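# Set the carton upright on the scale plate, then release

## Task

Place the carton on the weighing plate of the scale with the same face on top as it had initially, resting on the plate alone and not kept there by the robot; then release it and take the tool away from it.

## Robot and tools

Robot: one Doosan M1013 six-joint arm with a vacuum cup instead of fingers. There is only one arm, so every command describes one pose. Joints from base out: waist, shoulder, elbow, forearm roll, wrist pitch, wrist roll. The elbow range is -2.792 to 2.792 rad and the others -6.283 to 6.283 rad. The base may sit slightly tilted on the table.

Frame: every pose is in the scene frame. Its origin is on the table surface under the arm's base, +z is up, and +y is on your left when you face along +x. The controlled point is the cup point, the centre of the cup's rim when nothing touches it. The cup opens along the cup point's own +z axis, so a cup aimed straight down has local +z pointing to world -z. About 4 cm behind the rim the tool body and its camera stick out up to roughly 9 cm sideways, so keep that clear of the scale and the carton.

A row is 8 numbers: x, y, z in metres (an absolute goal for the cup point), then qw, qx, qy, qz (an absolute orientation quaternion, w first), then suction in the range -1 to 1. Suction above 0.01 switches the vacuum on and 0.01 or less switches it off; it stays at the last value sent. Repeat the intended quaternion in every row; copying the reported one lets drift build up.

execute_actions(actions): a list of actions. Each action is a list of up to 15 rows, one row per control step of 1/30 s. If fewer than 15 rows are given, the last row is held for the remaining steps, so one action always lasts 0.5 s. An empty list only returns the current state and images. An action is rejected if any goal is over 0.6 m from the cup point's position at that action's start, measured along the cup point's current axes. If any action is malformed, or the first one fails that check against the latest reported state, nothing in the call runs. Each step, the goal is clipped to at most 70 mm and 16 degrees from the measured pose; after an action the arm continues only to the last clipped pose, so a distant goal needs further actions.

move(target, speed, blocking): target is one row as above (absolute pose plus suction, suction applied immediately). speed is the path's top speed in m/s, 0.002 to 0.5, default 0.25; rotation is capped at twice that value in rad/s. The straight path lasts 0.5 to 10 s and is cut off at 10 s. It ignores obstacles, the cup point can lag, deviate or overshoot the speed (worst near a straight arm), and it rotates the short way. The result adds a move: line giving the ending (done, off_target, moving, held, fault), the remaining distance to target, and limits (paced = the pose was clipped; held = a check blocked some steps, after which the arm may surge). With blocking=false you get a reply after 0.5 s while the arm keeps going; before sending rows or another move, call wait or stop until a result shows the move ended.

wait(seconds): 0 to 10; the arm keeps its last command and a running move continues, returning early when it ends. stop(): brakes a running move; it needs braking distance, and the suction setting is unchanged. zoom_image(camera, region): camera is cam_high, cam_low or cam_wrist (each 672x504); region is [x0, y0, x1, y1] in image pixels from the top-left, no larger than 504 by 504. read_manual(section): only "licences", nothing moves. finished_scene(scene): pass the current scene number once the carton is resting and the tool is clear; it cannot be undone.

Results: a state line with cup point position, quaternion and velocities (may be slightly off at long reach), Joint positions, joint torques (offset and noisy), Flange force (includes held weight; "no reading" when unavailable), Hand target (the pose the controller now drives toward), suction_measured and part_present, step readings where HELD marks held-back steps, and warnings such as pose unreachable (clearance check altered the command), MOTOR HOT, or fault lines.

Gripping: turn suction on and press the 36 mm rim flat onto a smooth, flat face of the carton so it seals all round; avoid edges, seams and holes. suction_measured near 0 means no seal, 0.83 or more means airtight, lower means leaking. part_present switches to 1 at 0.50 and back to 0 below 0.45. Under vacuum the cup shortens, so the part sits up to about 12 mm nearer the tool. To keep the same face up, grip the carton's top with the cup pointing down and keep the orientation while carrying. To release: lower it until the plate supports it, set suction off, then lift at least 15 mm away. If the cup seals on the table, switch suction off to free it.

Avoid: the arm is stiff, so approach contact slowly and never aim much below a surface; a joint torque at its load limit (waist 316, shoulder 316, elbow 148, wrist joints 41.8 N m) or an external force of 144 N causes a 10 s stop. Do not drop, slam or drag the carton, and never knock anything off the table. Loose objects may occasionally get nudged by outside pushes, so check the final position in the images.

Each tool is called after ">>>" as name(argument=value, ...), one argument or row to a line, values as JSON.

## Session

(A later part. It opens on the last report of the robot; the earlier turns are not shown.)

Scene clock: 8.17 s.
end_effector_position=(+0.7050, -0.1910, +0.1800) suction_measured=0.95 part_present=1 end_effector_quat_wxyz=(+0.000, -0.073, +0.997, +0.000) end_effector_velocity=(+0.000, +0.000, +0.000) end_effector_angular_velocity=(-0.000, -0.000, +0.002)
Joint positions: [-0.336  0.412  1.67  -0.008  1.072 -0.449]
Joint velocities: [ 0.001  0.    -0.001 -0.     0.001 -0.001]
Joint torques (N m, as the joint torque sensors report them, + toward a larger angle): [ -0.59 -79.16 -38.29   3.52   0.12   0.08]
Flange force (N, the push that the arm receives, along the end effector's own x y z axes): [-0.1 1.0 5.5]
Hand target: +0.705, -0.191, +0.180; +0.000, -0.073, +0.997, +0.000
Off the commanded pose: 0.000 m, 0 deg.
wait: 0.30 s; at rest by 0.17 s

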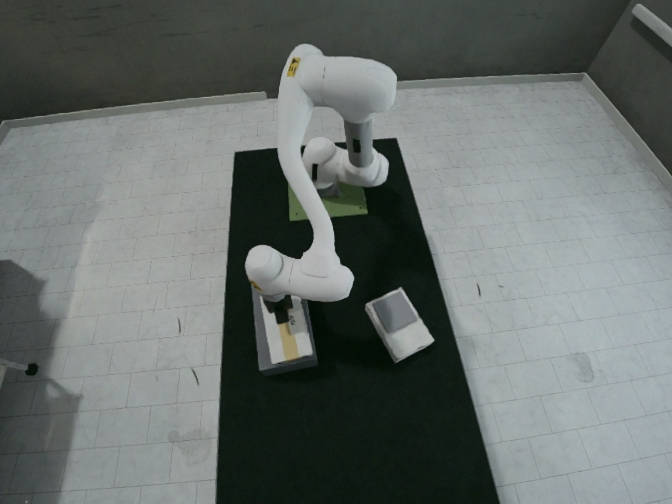

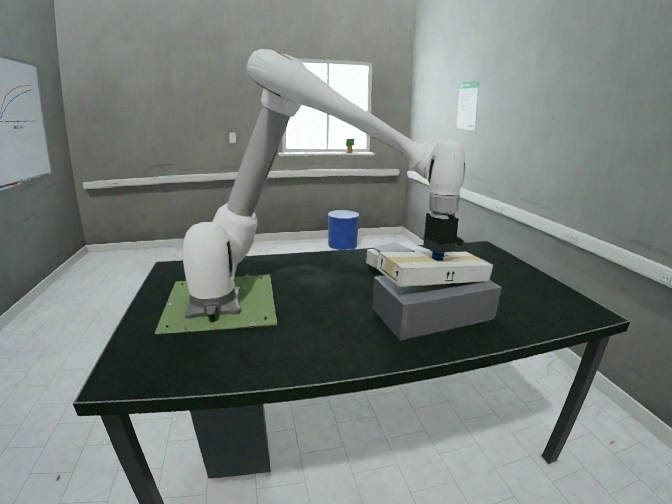

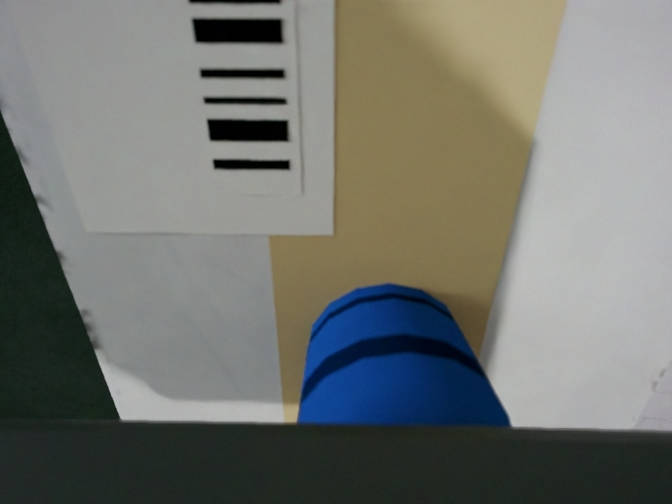

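>>> move(
  target=[0.705, -0.191, 0.161, 0, -0.073, 0.997, 0, 1],
  speed=0.03,
)

>>> execute_actions(
  actions=[
    [[0.705, -0.191, 0.161, 0, -0.073, 0.997, 0, 0]],
  ],
)

>>> move(
  target=[0.705, -0.191, 0.185, 0, -0.073, 0.997, 0, 0],
  speed=0.08,
)

>>> move(
  target=[0.774, -0.183, 0.18, 0, -0.073, 0.997, 0, 0],
  speed=0.2,
)

Scene clock: 28.40 s.
end_effector_position=(+0.7050, -0.1909, +0.1610) suction_measured=0.95 part_present=1 end_effector_quat_wxyz=(+0.000, -0.073, +0.997, -0.000) end_effector_velocity=(-0.000, -0.001, -0.000) end_effector_angular_velocity=(+0.000, -0.000, -0.002)
Joint positions: [-0.336  0.427  1.687 -0.009  1.041 -0.449]
Joint velocities: [-0.001  0.    -0.     0.001 -0.    -0.   ]
Joint torques (N m, as the joint torque sensors report them, + toward a larger angle): [  1.35 -79.16 -38.86   3.9   -0.64   0.17]
Flange force (N, the push that the arm receives, along the end effector's own x y z axes): [4.1 -0.7 5.1]
Hand target: +0.705, -0.191, +0.161; -0.000, -0.073, +0.997, -0.000
Off the commanded pose: 0.000 m, 0 deg.
move: done

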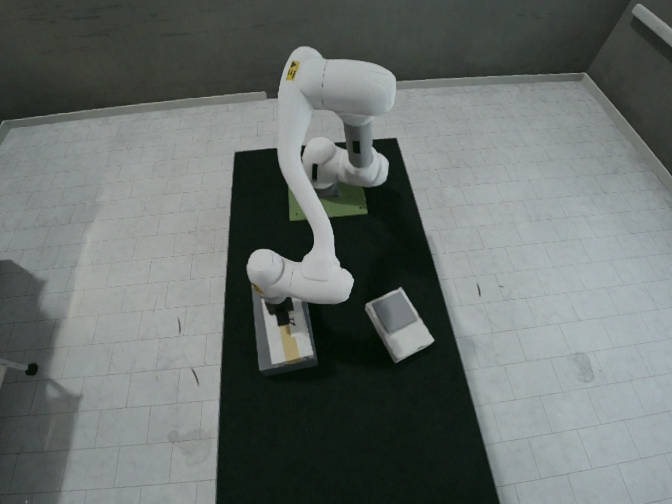

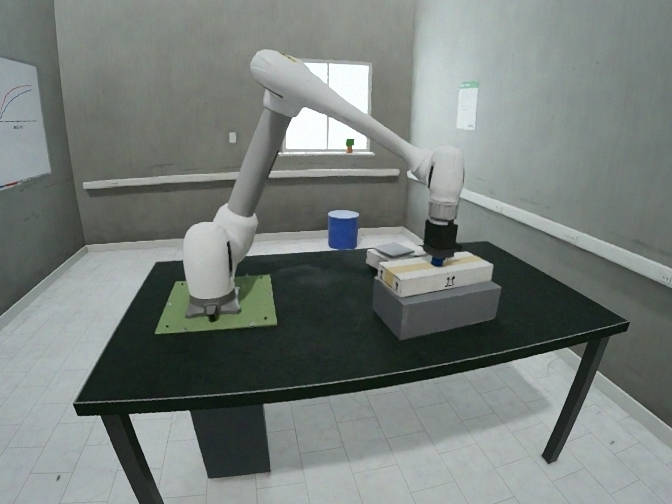

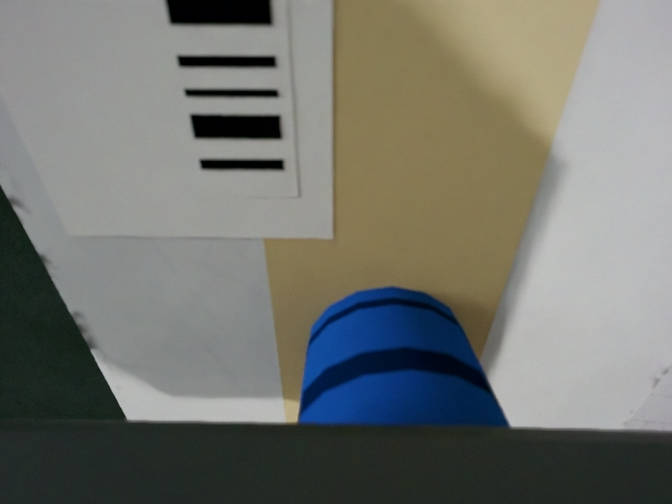

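Scene clock: 28.90 s.
end_effector_position=(+0.7050, -0.1910, +0.1610) suction_measured=0.00 part_present=0 end_effector_quat_wxyz=(+0.000, -0.073, +0.997, -0.000) end_effector_velocity=(-0.000, -0.000, +0.000) end_effector_angular_velocity=(-0.000, +0.000, -0.000)
Joint positions: [-0.336  0.427  1.687 -0.009  1.041 -0.449]
Joint velocities: [-0.001 -0.     0.    -0.     0.    -0.   ]
Joint torques (N m, as the joint torque sensors report them, + toward a larger angle): [ -2.16 -63.47 -28.87   3.38   0.06   0.26]
Flange force (N, the push that the arm receives, along the end effector's own x y z axes): [3.3 4.1 -15.3]
Hand target: +0.705, -0.191, +0.161; +0.000, -0.073, +0.997, -0.000
Off the commanded pose: 0.000 m, 0 deg.
Step readings (end_effector_position):
0: (+0.7050, -0.1909, +0.1610)
1: (+0.7050, -0.1909, +0.1610)
2: (+0.7050, -0.1909, +0.1610)
4: (+0.7050, -0.1909, +0.1610)
8: (+0.7050, -0.1910, +0.1610)
15: end_effector_position above

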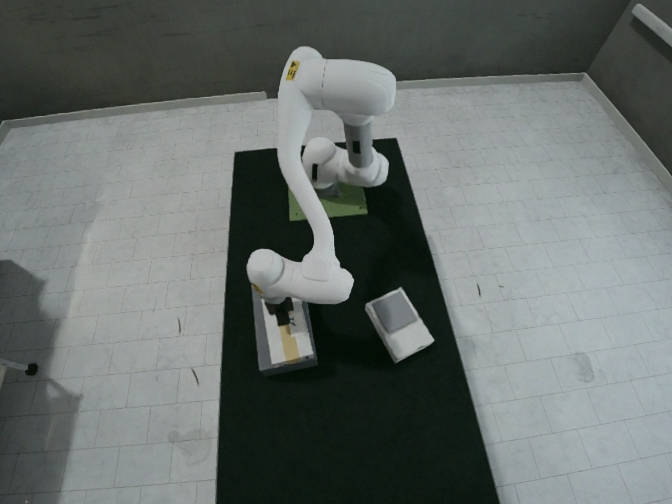

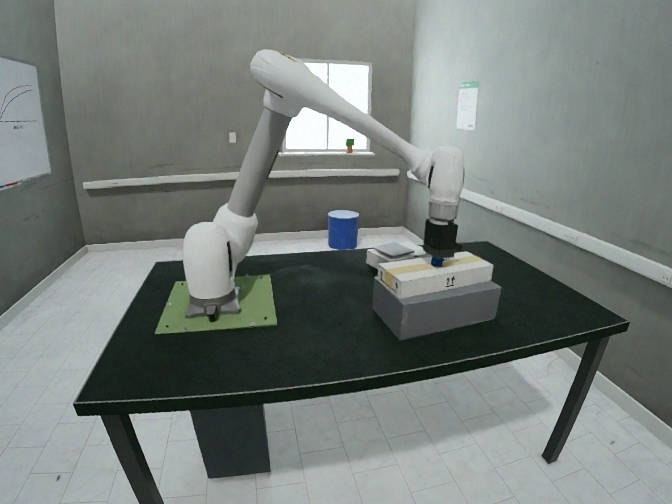

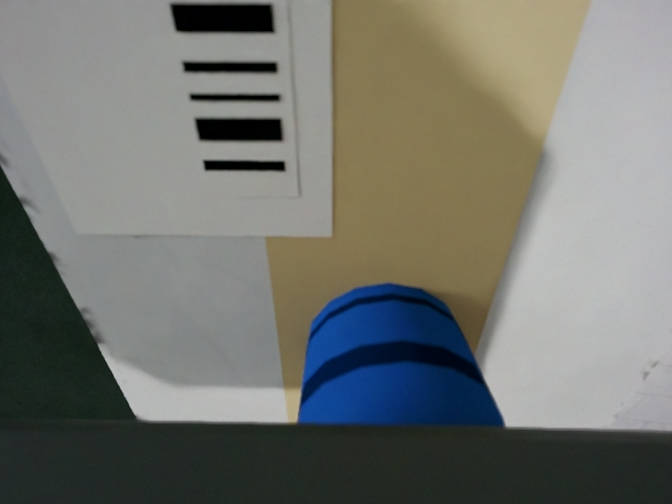

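Scene clock: 29.63 s.
end_effector_position=(+0.7050, -0.1911, +0.1850) suction_measured=0.00 part_present=0 end_effector_quat_wxyz=(-0.000, -0.073, +0.997, +0.000) end_effector_velocity=(-0.000, +0.001, +0.001) end_effector_angular_velocity=(+0.001, +0.002, +0.000)
Joint positions: [-0.336  0.409  1.666 -0.008  1.08  -0.449]
Joint velocities: [ 0.001 -0.001 -0.     0.     0.003  0.001]
Joint torques (N m, as the joint torque sensors report them, + toward a larger angle): [  0.31 -72.5  -34.7    3.83   0.23  -0.13]
Flange force (N, the push that the arm receives, along the end effector's own x y z axes): [1.8 0.8 -2.6]
Hand target: +0.705, -0.191, +0.185; +0.000, -0.073, +0.997, +0.000
Off the commanded pose: 0.000 m, 0 deg.
move: done

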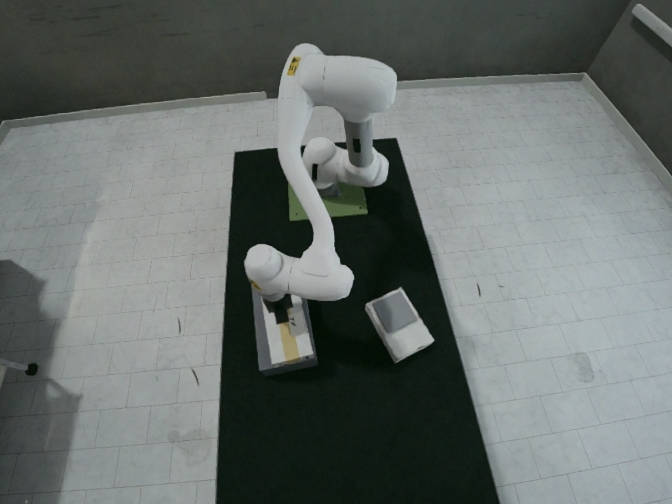

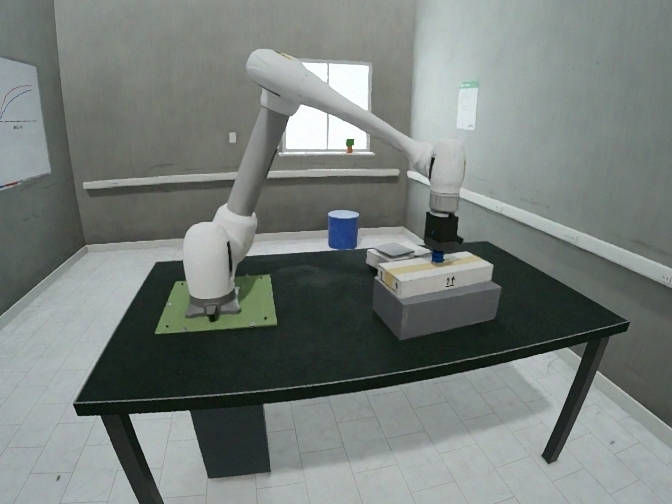

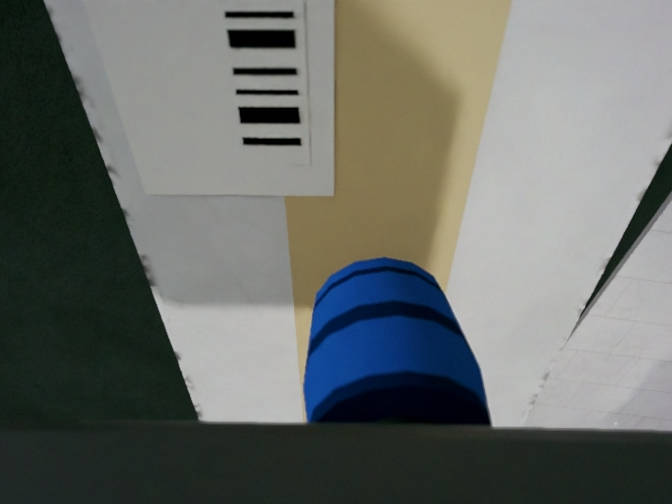

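Scene clock: 30.40 s.
end_effector_position=(+0.7740, -0.1829, +0.1800) suction_measured=0.00 part_present=0 end_effector_quat_wxyz=(+0.000, -0.073, +0.997, +0.000) end_effector_velocity=(+0.001, -0.001, +0.000) end_effector_angular_velocity=(-0.000, -0.001, -0.001)
Joint positions: [-0.3    0.506  1.527 -0.007  1.122 -0.414]
Joint velocities: [-0.001  0.    -0.001  0.    -0.001 -0.   ]
Joint torques (N m, as the joint torque sensors report them, + toward a larger angle): [  1.96 -78.84 -36.3    3.97  -0.1    0.14]
Flange force (N, the push that the arm receives, along the end effector's own x y z axes): [8.6 0.5 -4.4]
Hand target: +0.774, -0.183, +0.180; -0.000, -0.073, +0.997, +0.000
Off the commanded pose: 0.000 m, 0 deg.
move: done

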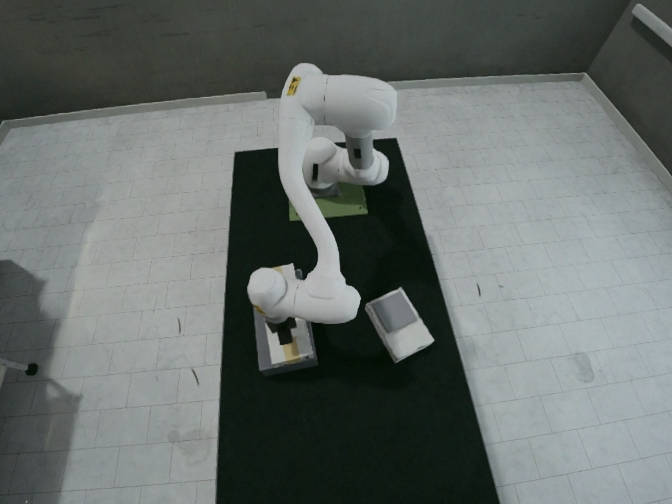

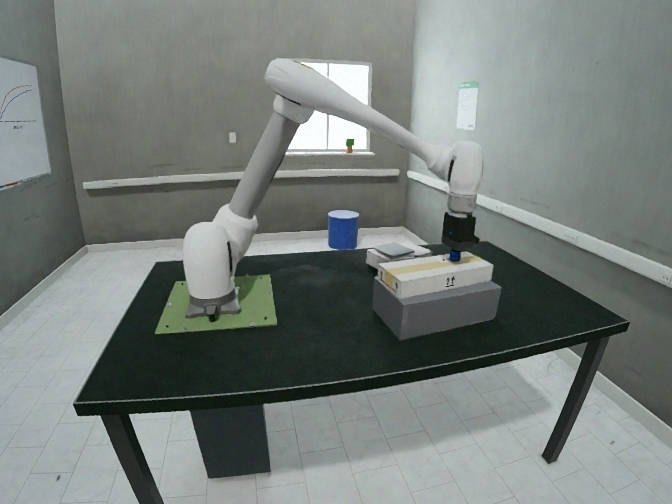

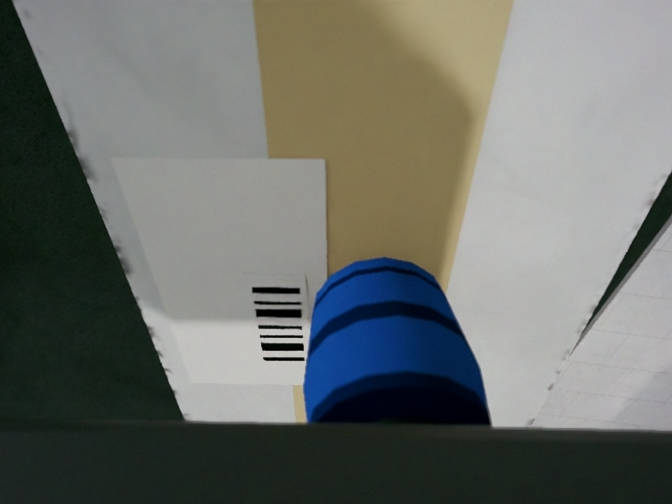

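>>> move(
  target=[0.774, -0.183, 0.165, 0, -0.073, 0.997, 0, 1],
  speed=0.03,
)

>>> move(
  target=[0.774, -0.183, 0.18, 0, -0.073, 0.997, 0, 1],
  speed=0.03,
)

>>> zoom_image(
  camera="cam_low",
  region=[340, 220, 520, 355],
)

Scene clock: 31.33 s.
end_effector_position=(+0.7740, -0.1829, +0.1650) suction_measured=0.93 part_present=1 end_effector_quat_wxyz=(-0.000, -0.073, +0.997, -0.000) end_effector_velocity=(-0.000, +0.000, -0.000) end_effector_angular_velocity=(-0.000, -0.001, +0.001)
Joint positions: [-0.3    0.517  1.54  -0.008  1.099 -0.414]
Joint velocities: [ 0.001 -0.     0.001 -0.    -0.001 -0.001]
Joint torques (N m, as the joint torque sensors report them, + toward a larger angle): [  1.66 -90.64 -42.     4.07  -0.32   0.1 ]
Flange force (N, the push that the arm receives, along the end effector's own x y z axes): [6.3 0.6 8.2]
Hand target: +0.774, -0.183, +0.165; -0.000, -0.073, +0.997, -0.000
Off the commanded pose: 0.000 m, 0 deg.
move: done

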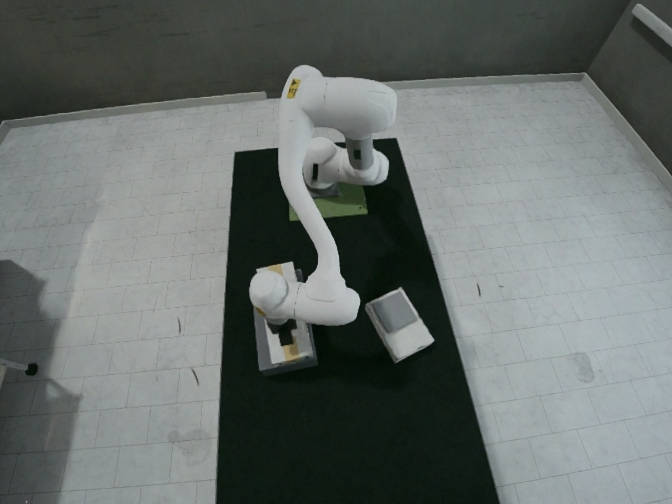

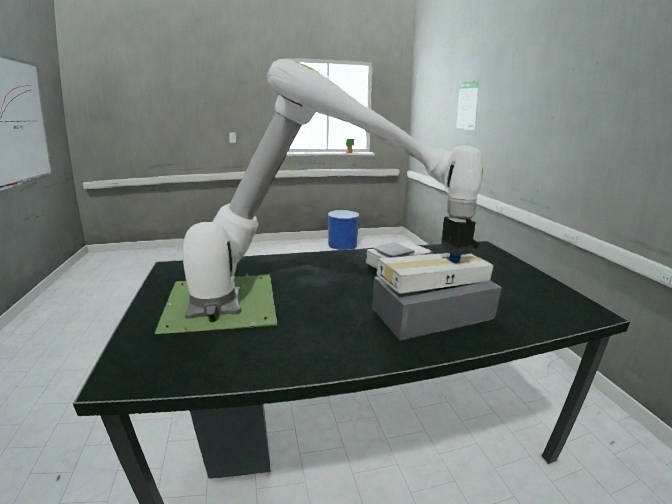

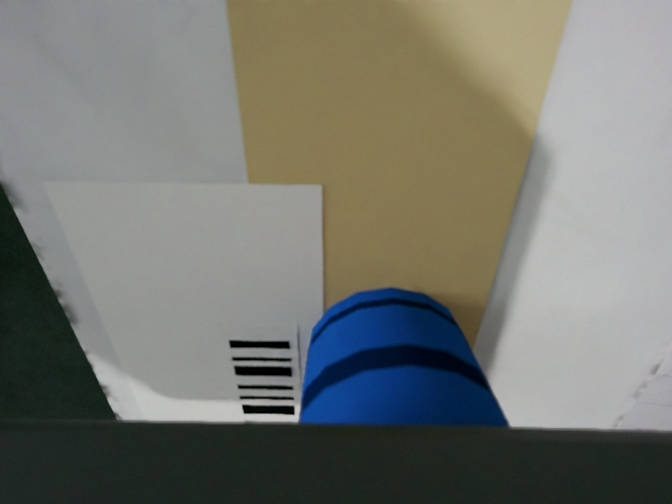

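Scene clock: 32.10 s.
end_effector_position=(+0.7740, -0.1830, +0.1800) suction_measured=0.95 part_present=1 end_effector_quat_wxyz=(-0.000, -0.073, +0.997, +0.000) end_effector_velocity=(-0.000, +0.001, +0.000) end_effector_angular_velocity=(+0.000, -0.000, +0.001)
Joint positions: [-0.3    0.506  1.527 -0.008  1.122 -0.414]
Joint velocities: [ 0.001 -0.001  0.     0.    -0.    -0.   ]
Joint torques (N m, as the joint torque sensors report them, + toward a larger angle): [  1.2  -92.71 -43.08   3.68  -0.01   0.23]
Flange force (N, the push that the arm receives, along the end effector's own x y z axes): [4.1 0.1 11.4]
Hand target: +0.774, -0.183, +0.180; +0.000, -0.073, +0.997, +0.000
Off the commanded pose: 0.000 m, 0 deg.
move: done

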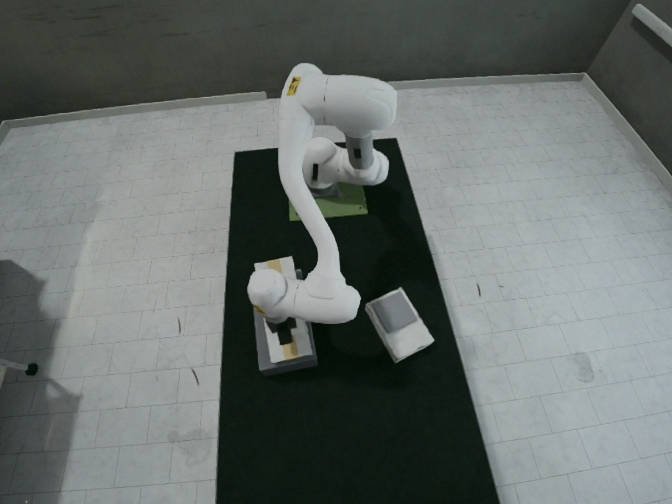

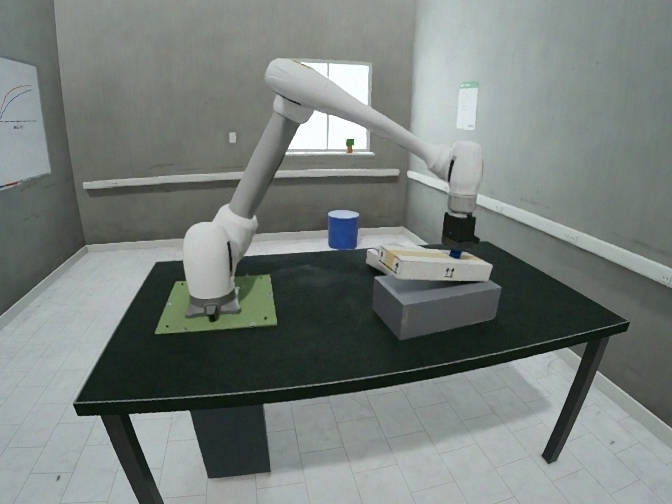

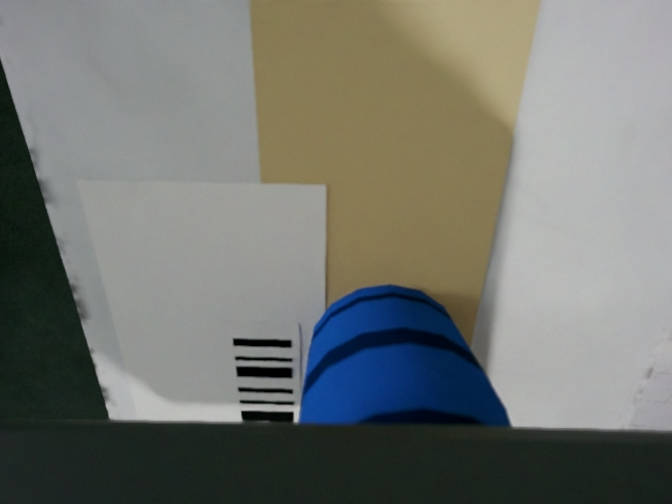

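Region (340, 220, 520, 355) of cam_low's 672x504 image, scaled by 2.800, with more detail than that image has; it fills the top 378 rows of this view, and the rest is white.

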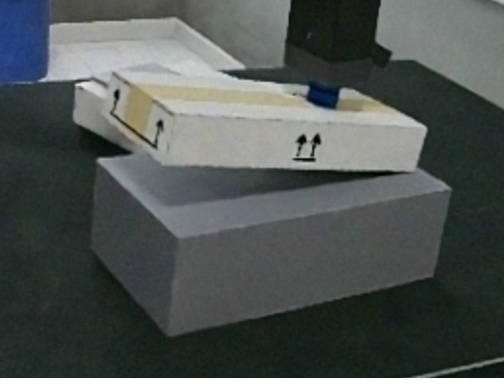

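>>> move(
  target=[0.774, -0.183, 0.16, 0, -0.073, 0.997, 0, 1],
  speed=0.03,
)

>>> execute_actions(
  actions=[
    [[0.774, -0.183, 0.16, 0, -0.073, 0.997, 0, 0],[0.774, -0.183, 0.16, 0, -0.073, 0.997, 0, 0],[0.774, -0.183, 0.16, 0, -0.073, 0.997, 0, 0],[0.774, -0.183, 0.16, 0, -0.073, 0.997, 0, 0],[0.774, -0.183, 0.16, 0, -0.073, 0.997, 0, 0],[0.774, -0.183, 0.16, 0, -0.073, 0.997, 0, 0],[0.774, -0.183, 0.16, 0, -0.073, 0.997, 0, 0],[0.774, -0.183, 0.16, 0, -0.073, 0.997, 0, 0],[0.774, -0.183, 0.162, 0, -0.073, 0.997, 0, 0],[0.774, -0.183, 0.165, 0, -0.073, 0.997, 0, 0],[0.774, -0.183, 0.168, 0, -0.073, 0.997, 0, 0],[0.774, -0.183, 0.171, 0, -0.073, 0.997, 0, 0],[0.774, -0.183, 0.174, 0, -0.073, 0.997, 0, 0],[0.774, -0.183, 0.177, 0, -0.073, 0.997, 0, 0],[0.774, -0.183, 0.18, 0, -0.073, 0.997, 0, 0]],
  ],
)

>>> move(
  target=[0.809, -0.177, 0.18, 0, -0.073, 0.997, 0, 0],
  speed=0.15,
)

>>> move(
  target=[0.809, -0.177, 0.165, 0, -0.073, 0.997, 0, 1],
  speed=0.03,
)

>>> move(
  target=[0.809, -0.177, 0.18, 0, -0.073, 0.997, 0, 1],
  speed=0.03,
)

>>> zoom_image(
  camera="cam_low",
  region=[340, 220, 520, 355],
)

Scene clock: 33.50 s.
end_effector_position=(+0.7740, -0.1830, +0.1600) suction_measured=0.95 part_present=1 end_effector_quat_wxyz=(+0.000, -0.073, +0.997, -0.000) end_effector_velocity=(+0.000, -0.000, +0.000) end_effector_angular_velocity=(-0.001, -0.001, +0.000)
Joint positions: [-0.3    0.52   1.544 -0.008  1.091 -0.414]
Joint velocities: [ 0.     0.    -0.001 -0.     0.    -0.   ]
Joint torques (N m, as the joint torque sensors report them, + toward a larger angle): [  0.66 -90.53 -40.41   3.76  -0.33   0.36]
Flange force (N, the push that the arm receives, along the end effector's own x y z axes): [3.0 0.0 7.1]
Hand target: +0.774, -0.183, +0.160; -0.000, -0.073, +0.997, -0.000
Off the commanded pose: 0.000 m, 0 deg.
move: done

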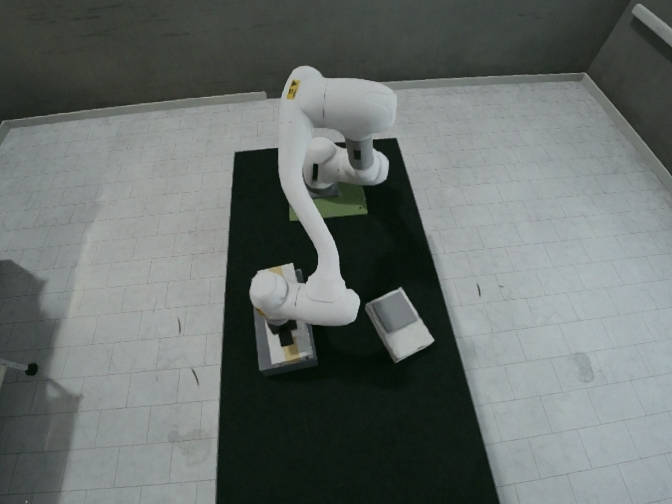

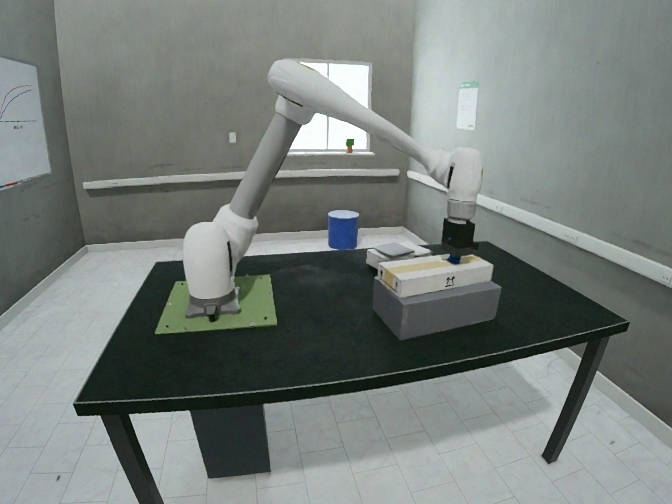

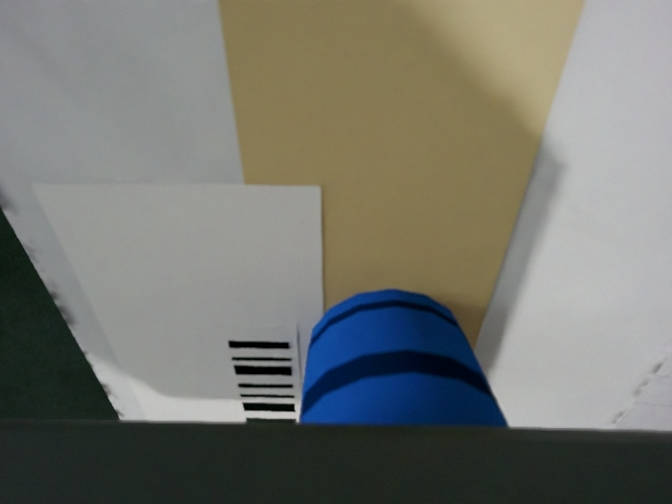

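Scene clock: 34.00 s.
end_effector_position=(+0.7740, -0.1831, +0.1741) suction_measured=0.00 part_present=0 end_effector_quat_wxyz=(-0.000, -0.073, +0.997, -0.000) end_effector_velocity=(-0.000, -0.001, +0.090) end_effector_angular_velocity=(-0.001, -0.001, -0.001)
Joint positions: [-0.3    0.51   1.532 -0.008  1.113 -0.414]
Joint velocities: [ 0.    -0.065 -0.076 -0.     0.139 -0.   ]
Joint torques (N m, as the joint torque sensors report them, + toward a larger angle): [ -1.13 -81.86 -34.89   3.8    0.77  -0.2 ]
Flange force (N, the push that the arm receives, along the end effector's own x y z axes): [1.3 2.5 -2.6]
Hand target: +0.774, -0.183, +0.180; +0.000, -0.073, +0.997, -0.000
Off the commanded pose: 0.006 m, 0 deg.
Step readings (end_effector_position):
0: (+0.7740, -0.1830, +0.1600)
1: (+0.7740, -0.1830, +0.1600)
2: (+0.7740, -0.1830, +0.1600)
4: (+0.7740, -0.1830, +0.1600)
8: (+0.7740, -0.1830, +0.1600)
15: end_effector_position above

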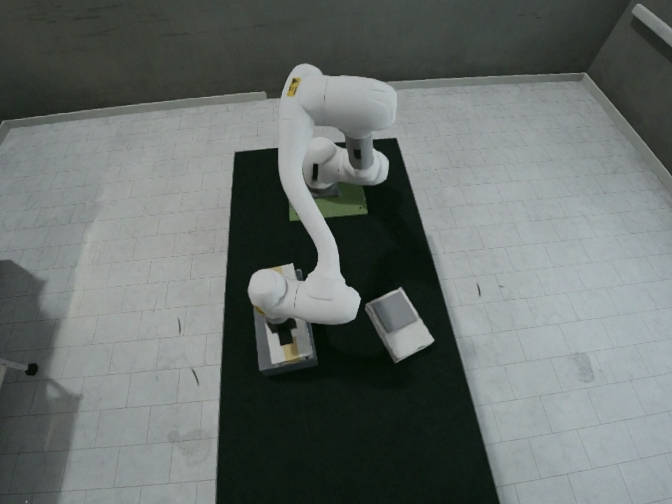

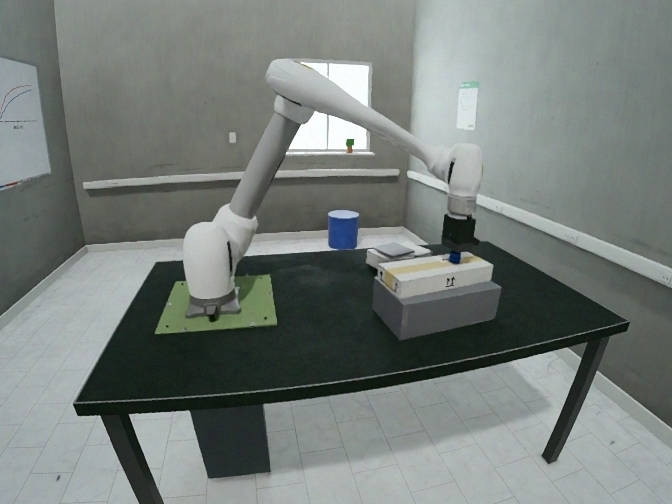

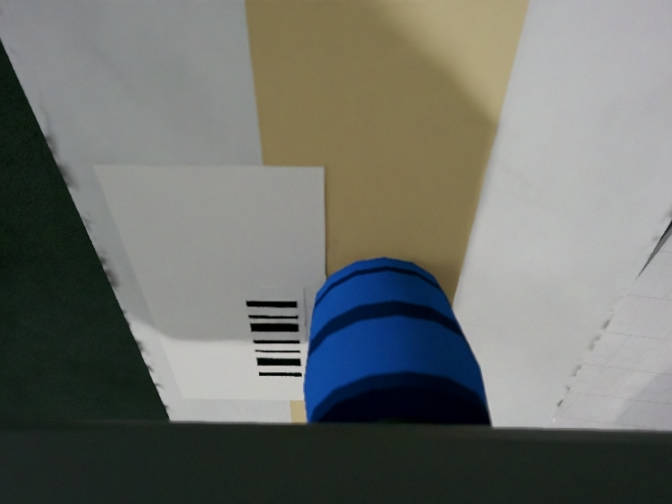

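Scene clock: 34.73 s.
end_effector_position=(+0.8090, -0.1770, +0.1800) suction_measured=0.00 part_present=0 end_effector_quat_wxyz=(-0.000, -0.073, +0.997, +0.000) end_effector_velocity=(+0.001, -0.000, +0.001) end_effector_angular_velocity=(-0.000, -0.002, +0.000)
Joint positions: [-0.282  0.554  1.45  -0.007  1.151 -0.397]
Joint velocities: [-0.    -0.001 -0.001  0.001 -0.001 -0.001]
Joint torques (N m, as the joint torque sensors report them, + toward a larger angle): [  0.1  -84.56 -36.12   4.11  -0.04   0.3 ]
Flange force (N, the push that the arm receives, along the end effector's own x y z axes): [5.4 1.6 -4.0]
Hand target: +0.809, -0.177, +0.180; -0.000, -0.073, +0.997, +0.000
Off the commanded pose: 0.000 m, 0 deg.
move: done

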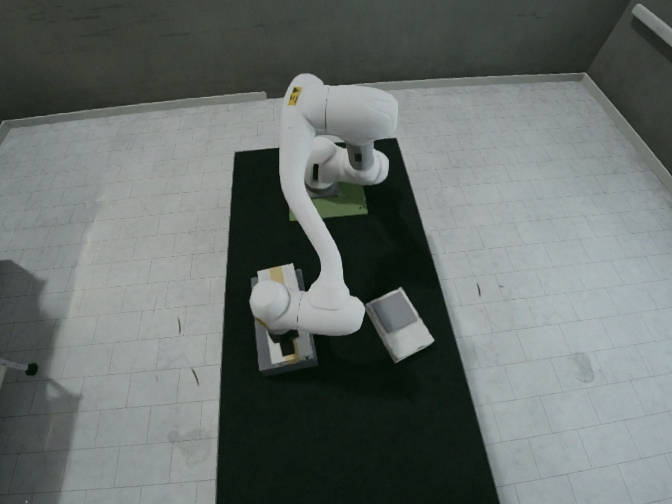

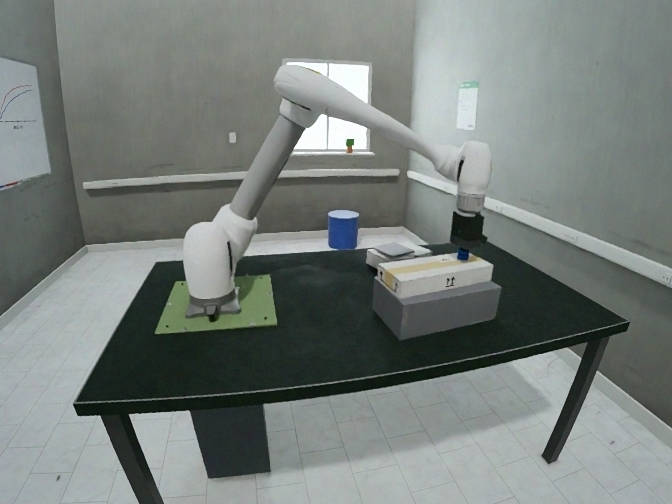

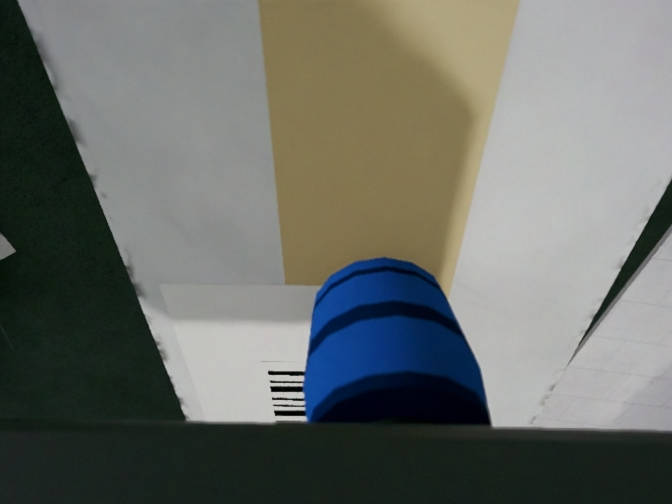

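Scene clock: 35.50 s.
end_effector_position=(+0.8090, -0.1769, +0.1650) suction_measured=0.93 part_present=1 end_effector_quat_wxyz=(-0.000, -0.073, +0.997, -0.000) end_effector_velocity=(-0.002, -0.000, -0.001) end_effector_angular_velocity=(+0.001, +0.003, -0.001)
Joint positions: [-0.282  0.565  1.463 -0.007  1.128 -0.397]
Joint velocities: [-0.001  0.     0.002 -0.     0.001 -0.   ]
Joint torques (N m, as the joint torque sensors report them, + toward a larger angle): [  2.06 -99.75 -44.44   3.75   0.09  -0.21]
Flange force (N, the push that the arm receives, along the end effector's own x y z axes): [5.5 0.1 13.6]
Hand target: +0.809, -0.177, +0.165; -0.000, -0.073, +0.997, -0.000
Off the commanded pose: 0.000 m, 0 deg.
move: done

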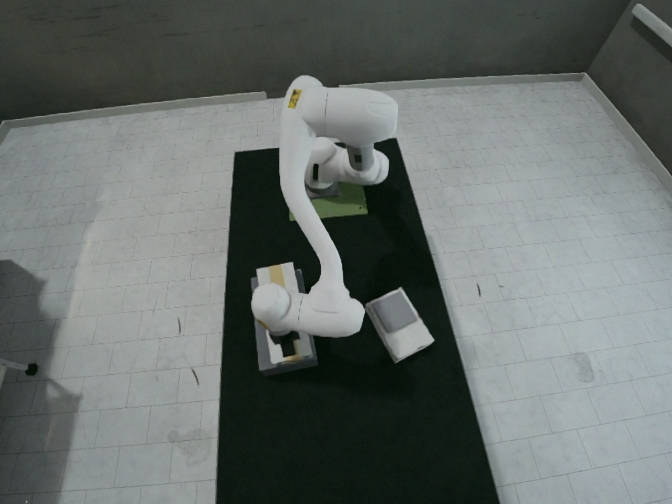

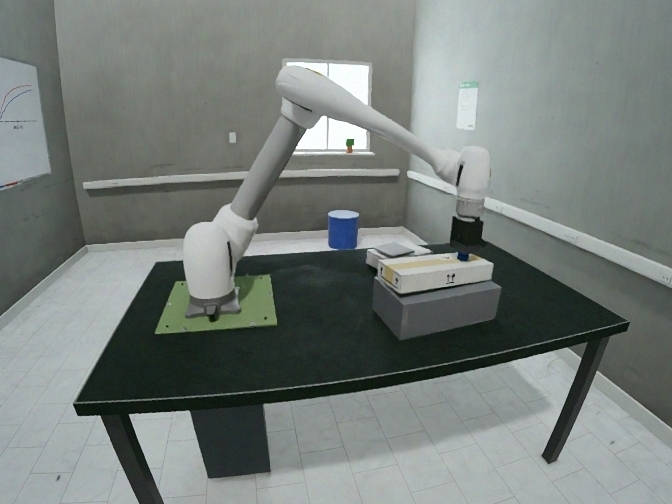

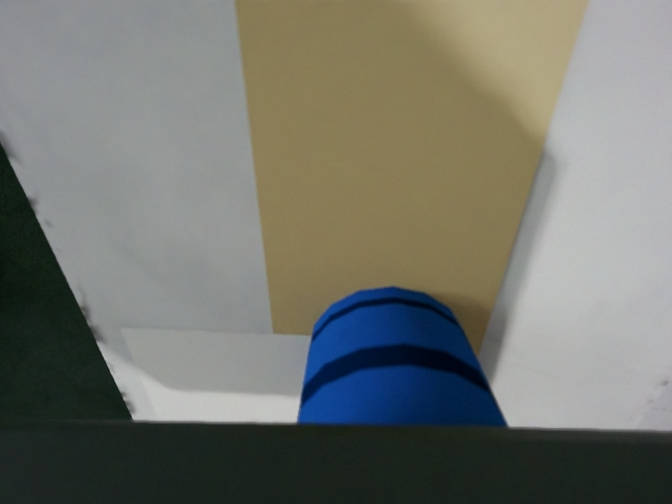

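Scene clock: 36.27 s.
end_effector_position=(+0.8090, -0.1770, +0.1800) suction_measured=0.95 part_present=1 end_effector_quat_wxyz=(-0.000, -0.073, +0.997, +0.000) end_effector_velocity=(+0.001, +0.001, +0.000) end_effector_angular_velocity=(+0.000, -0.000, +0.001)
Joint positions: [-0.282  0.554  1.45  -0.007  1.151 -0.397]
Joint velocities: [ 0.001  0.    -0.001  0.001  0.    -0.001]
Joint torques (N m, as the joint torque sensors report them, + toward a larger angle): [  -2.75 -101.07  -44.44    4.07    0.08   -0.05]
Flange force (N, the push that the arm receives, along the end effector's own x y z axes): [-0.7 4.0 14.5]
Hand target: +0.809, -0.177, +0.180; +0.000, -0.073, +0.997, +0.000
Off the commanded pose: 0.000 m, 0 deg.
move: done

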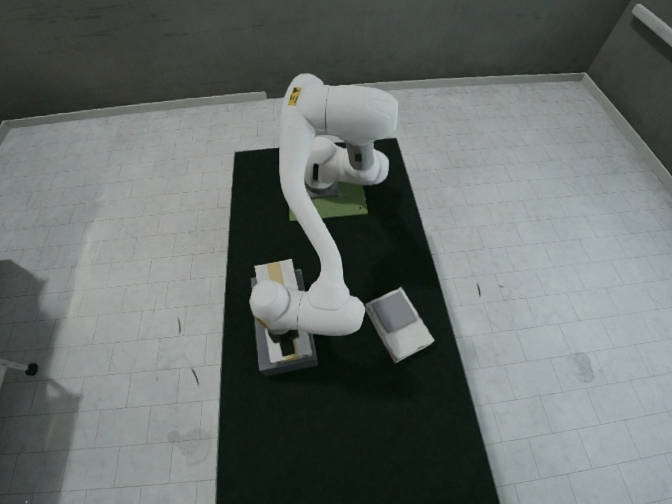

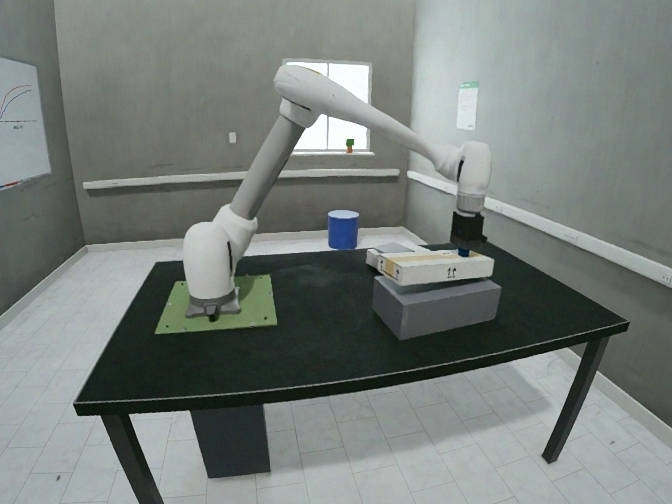

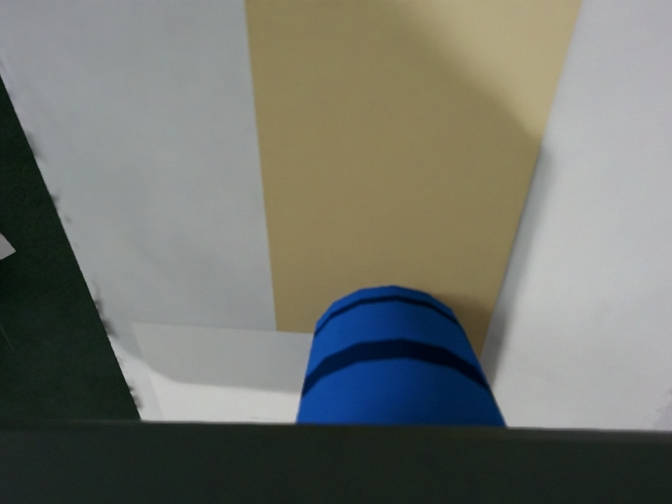

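Region (340, 220, 520, 355) of cam_low's 672x504 image, scaled by 2.800, with more detail than that image has; it fills the top 378 rows of this view, and the rest is white.

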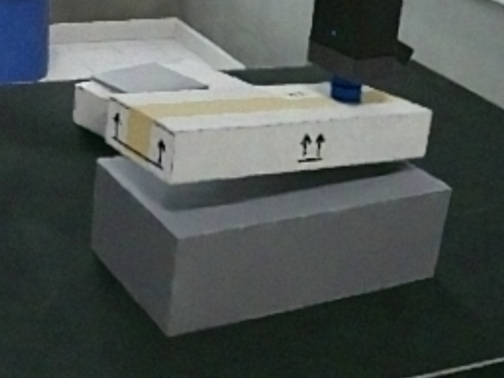

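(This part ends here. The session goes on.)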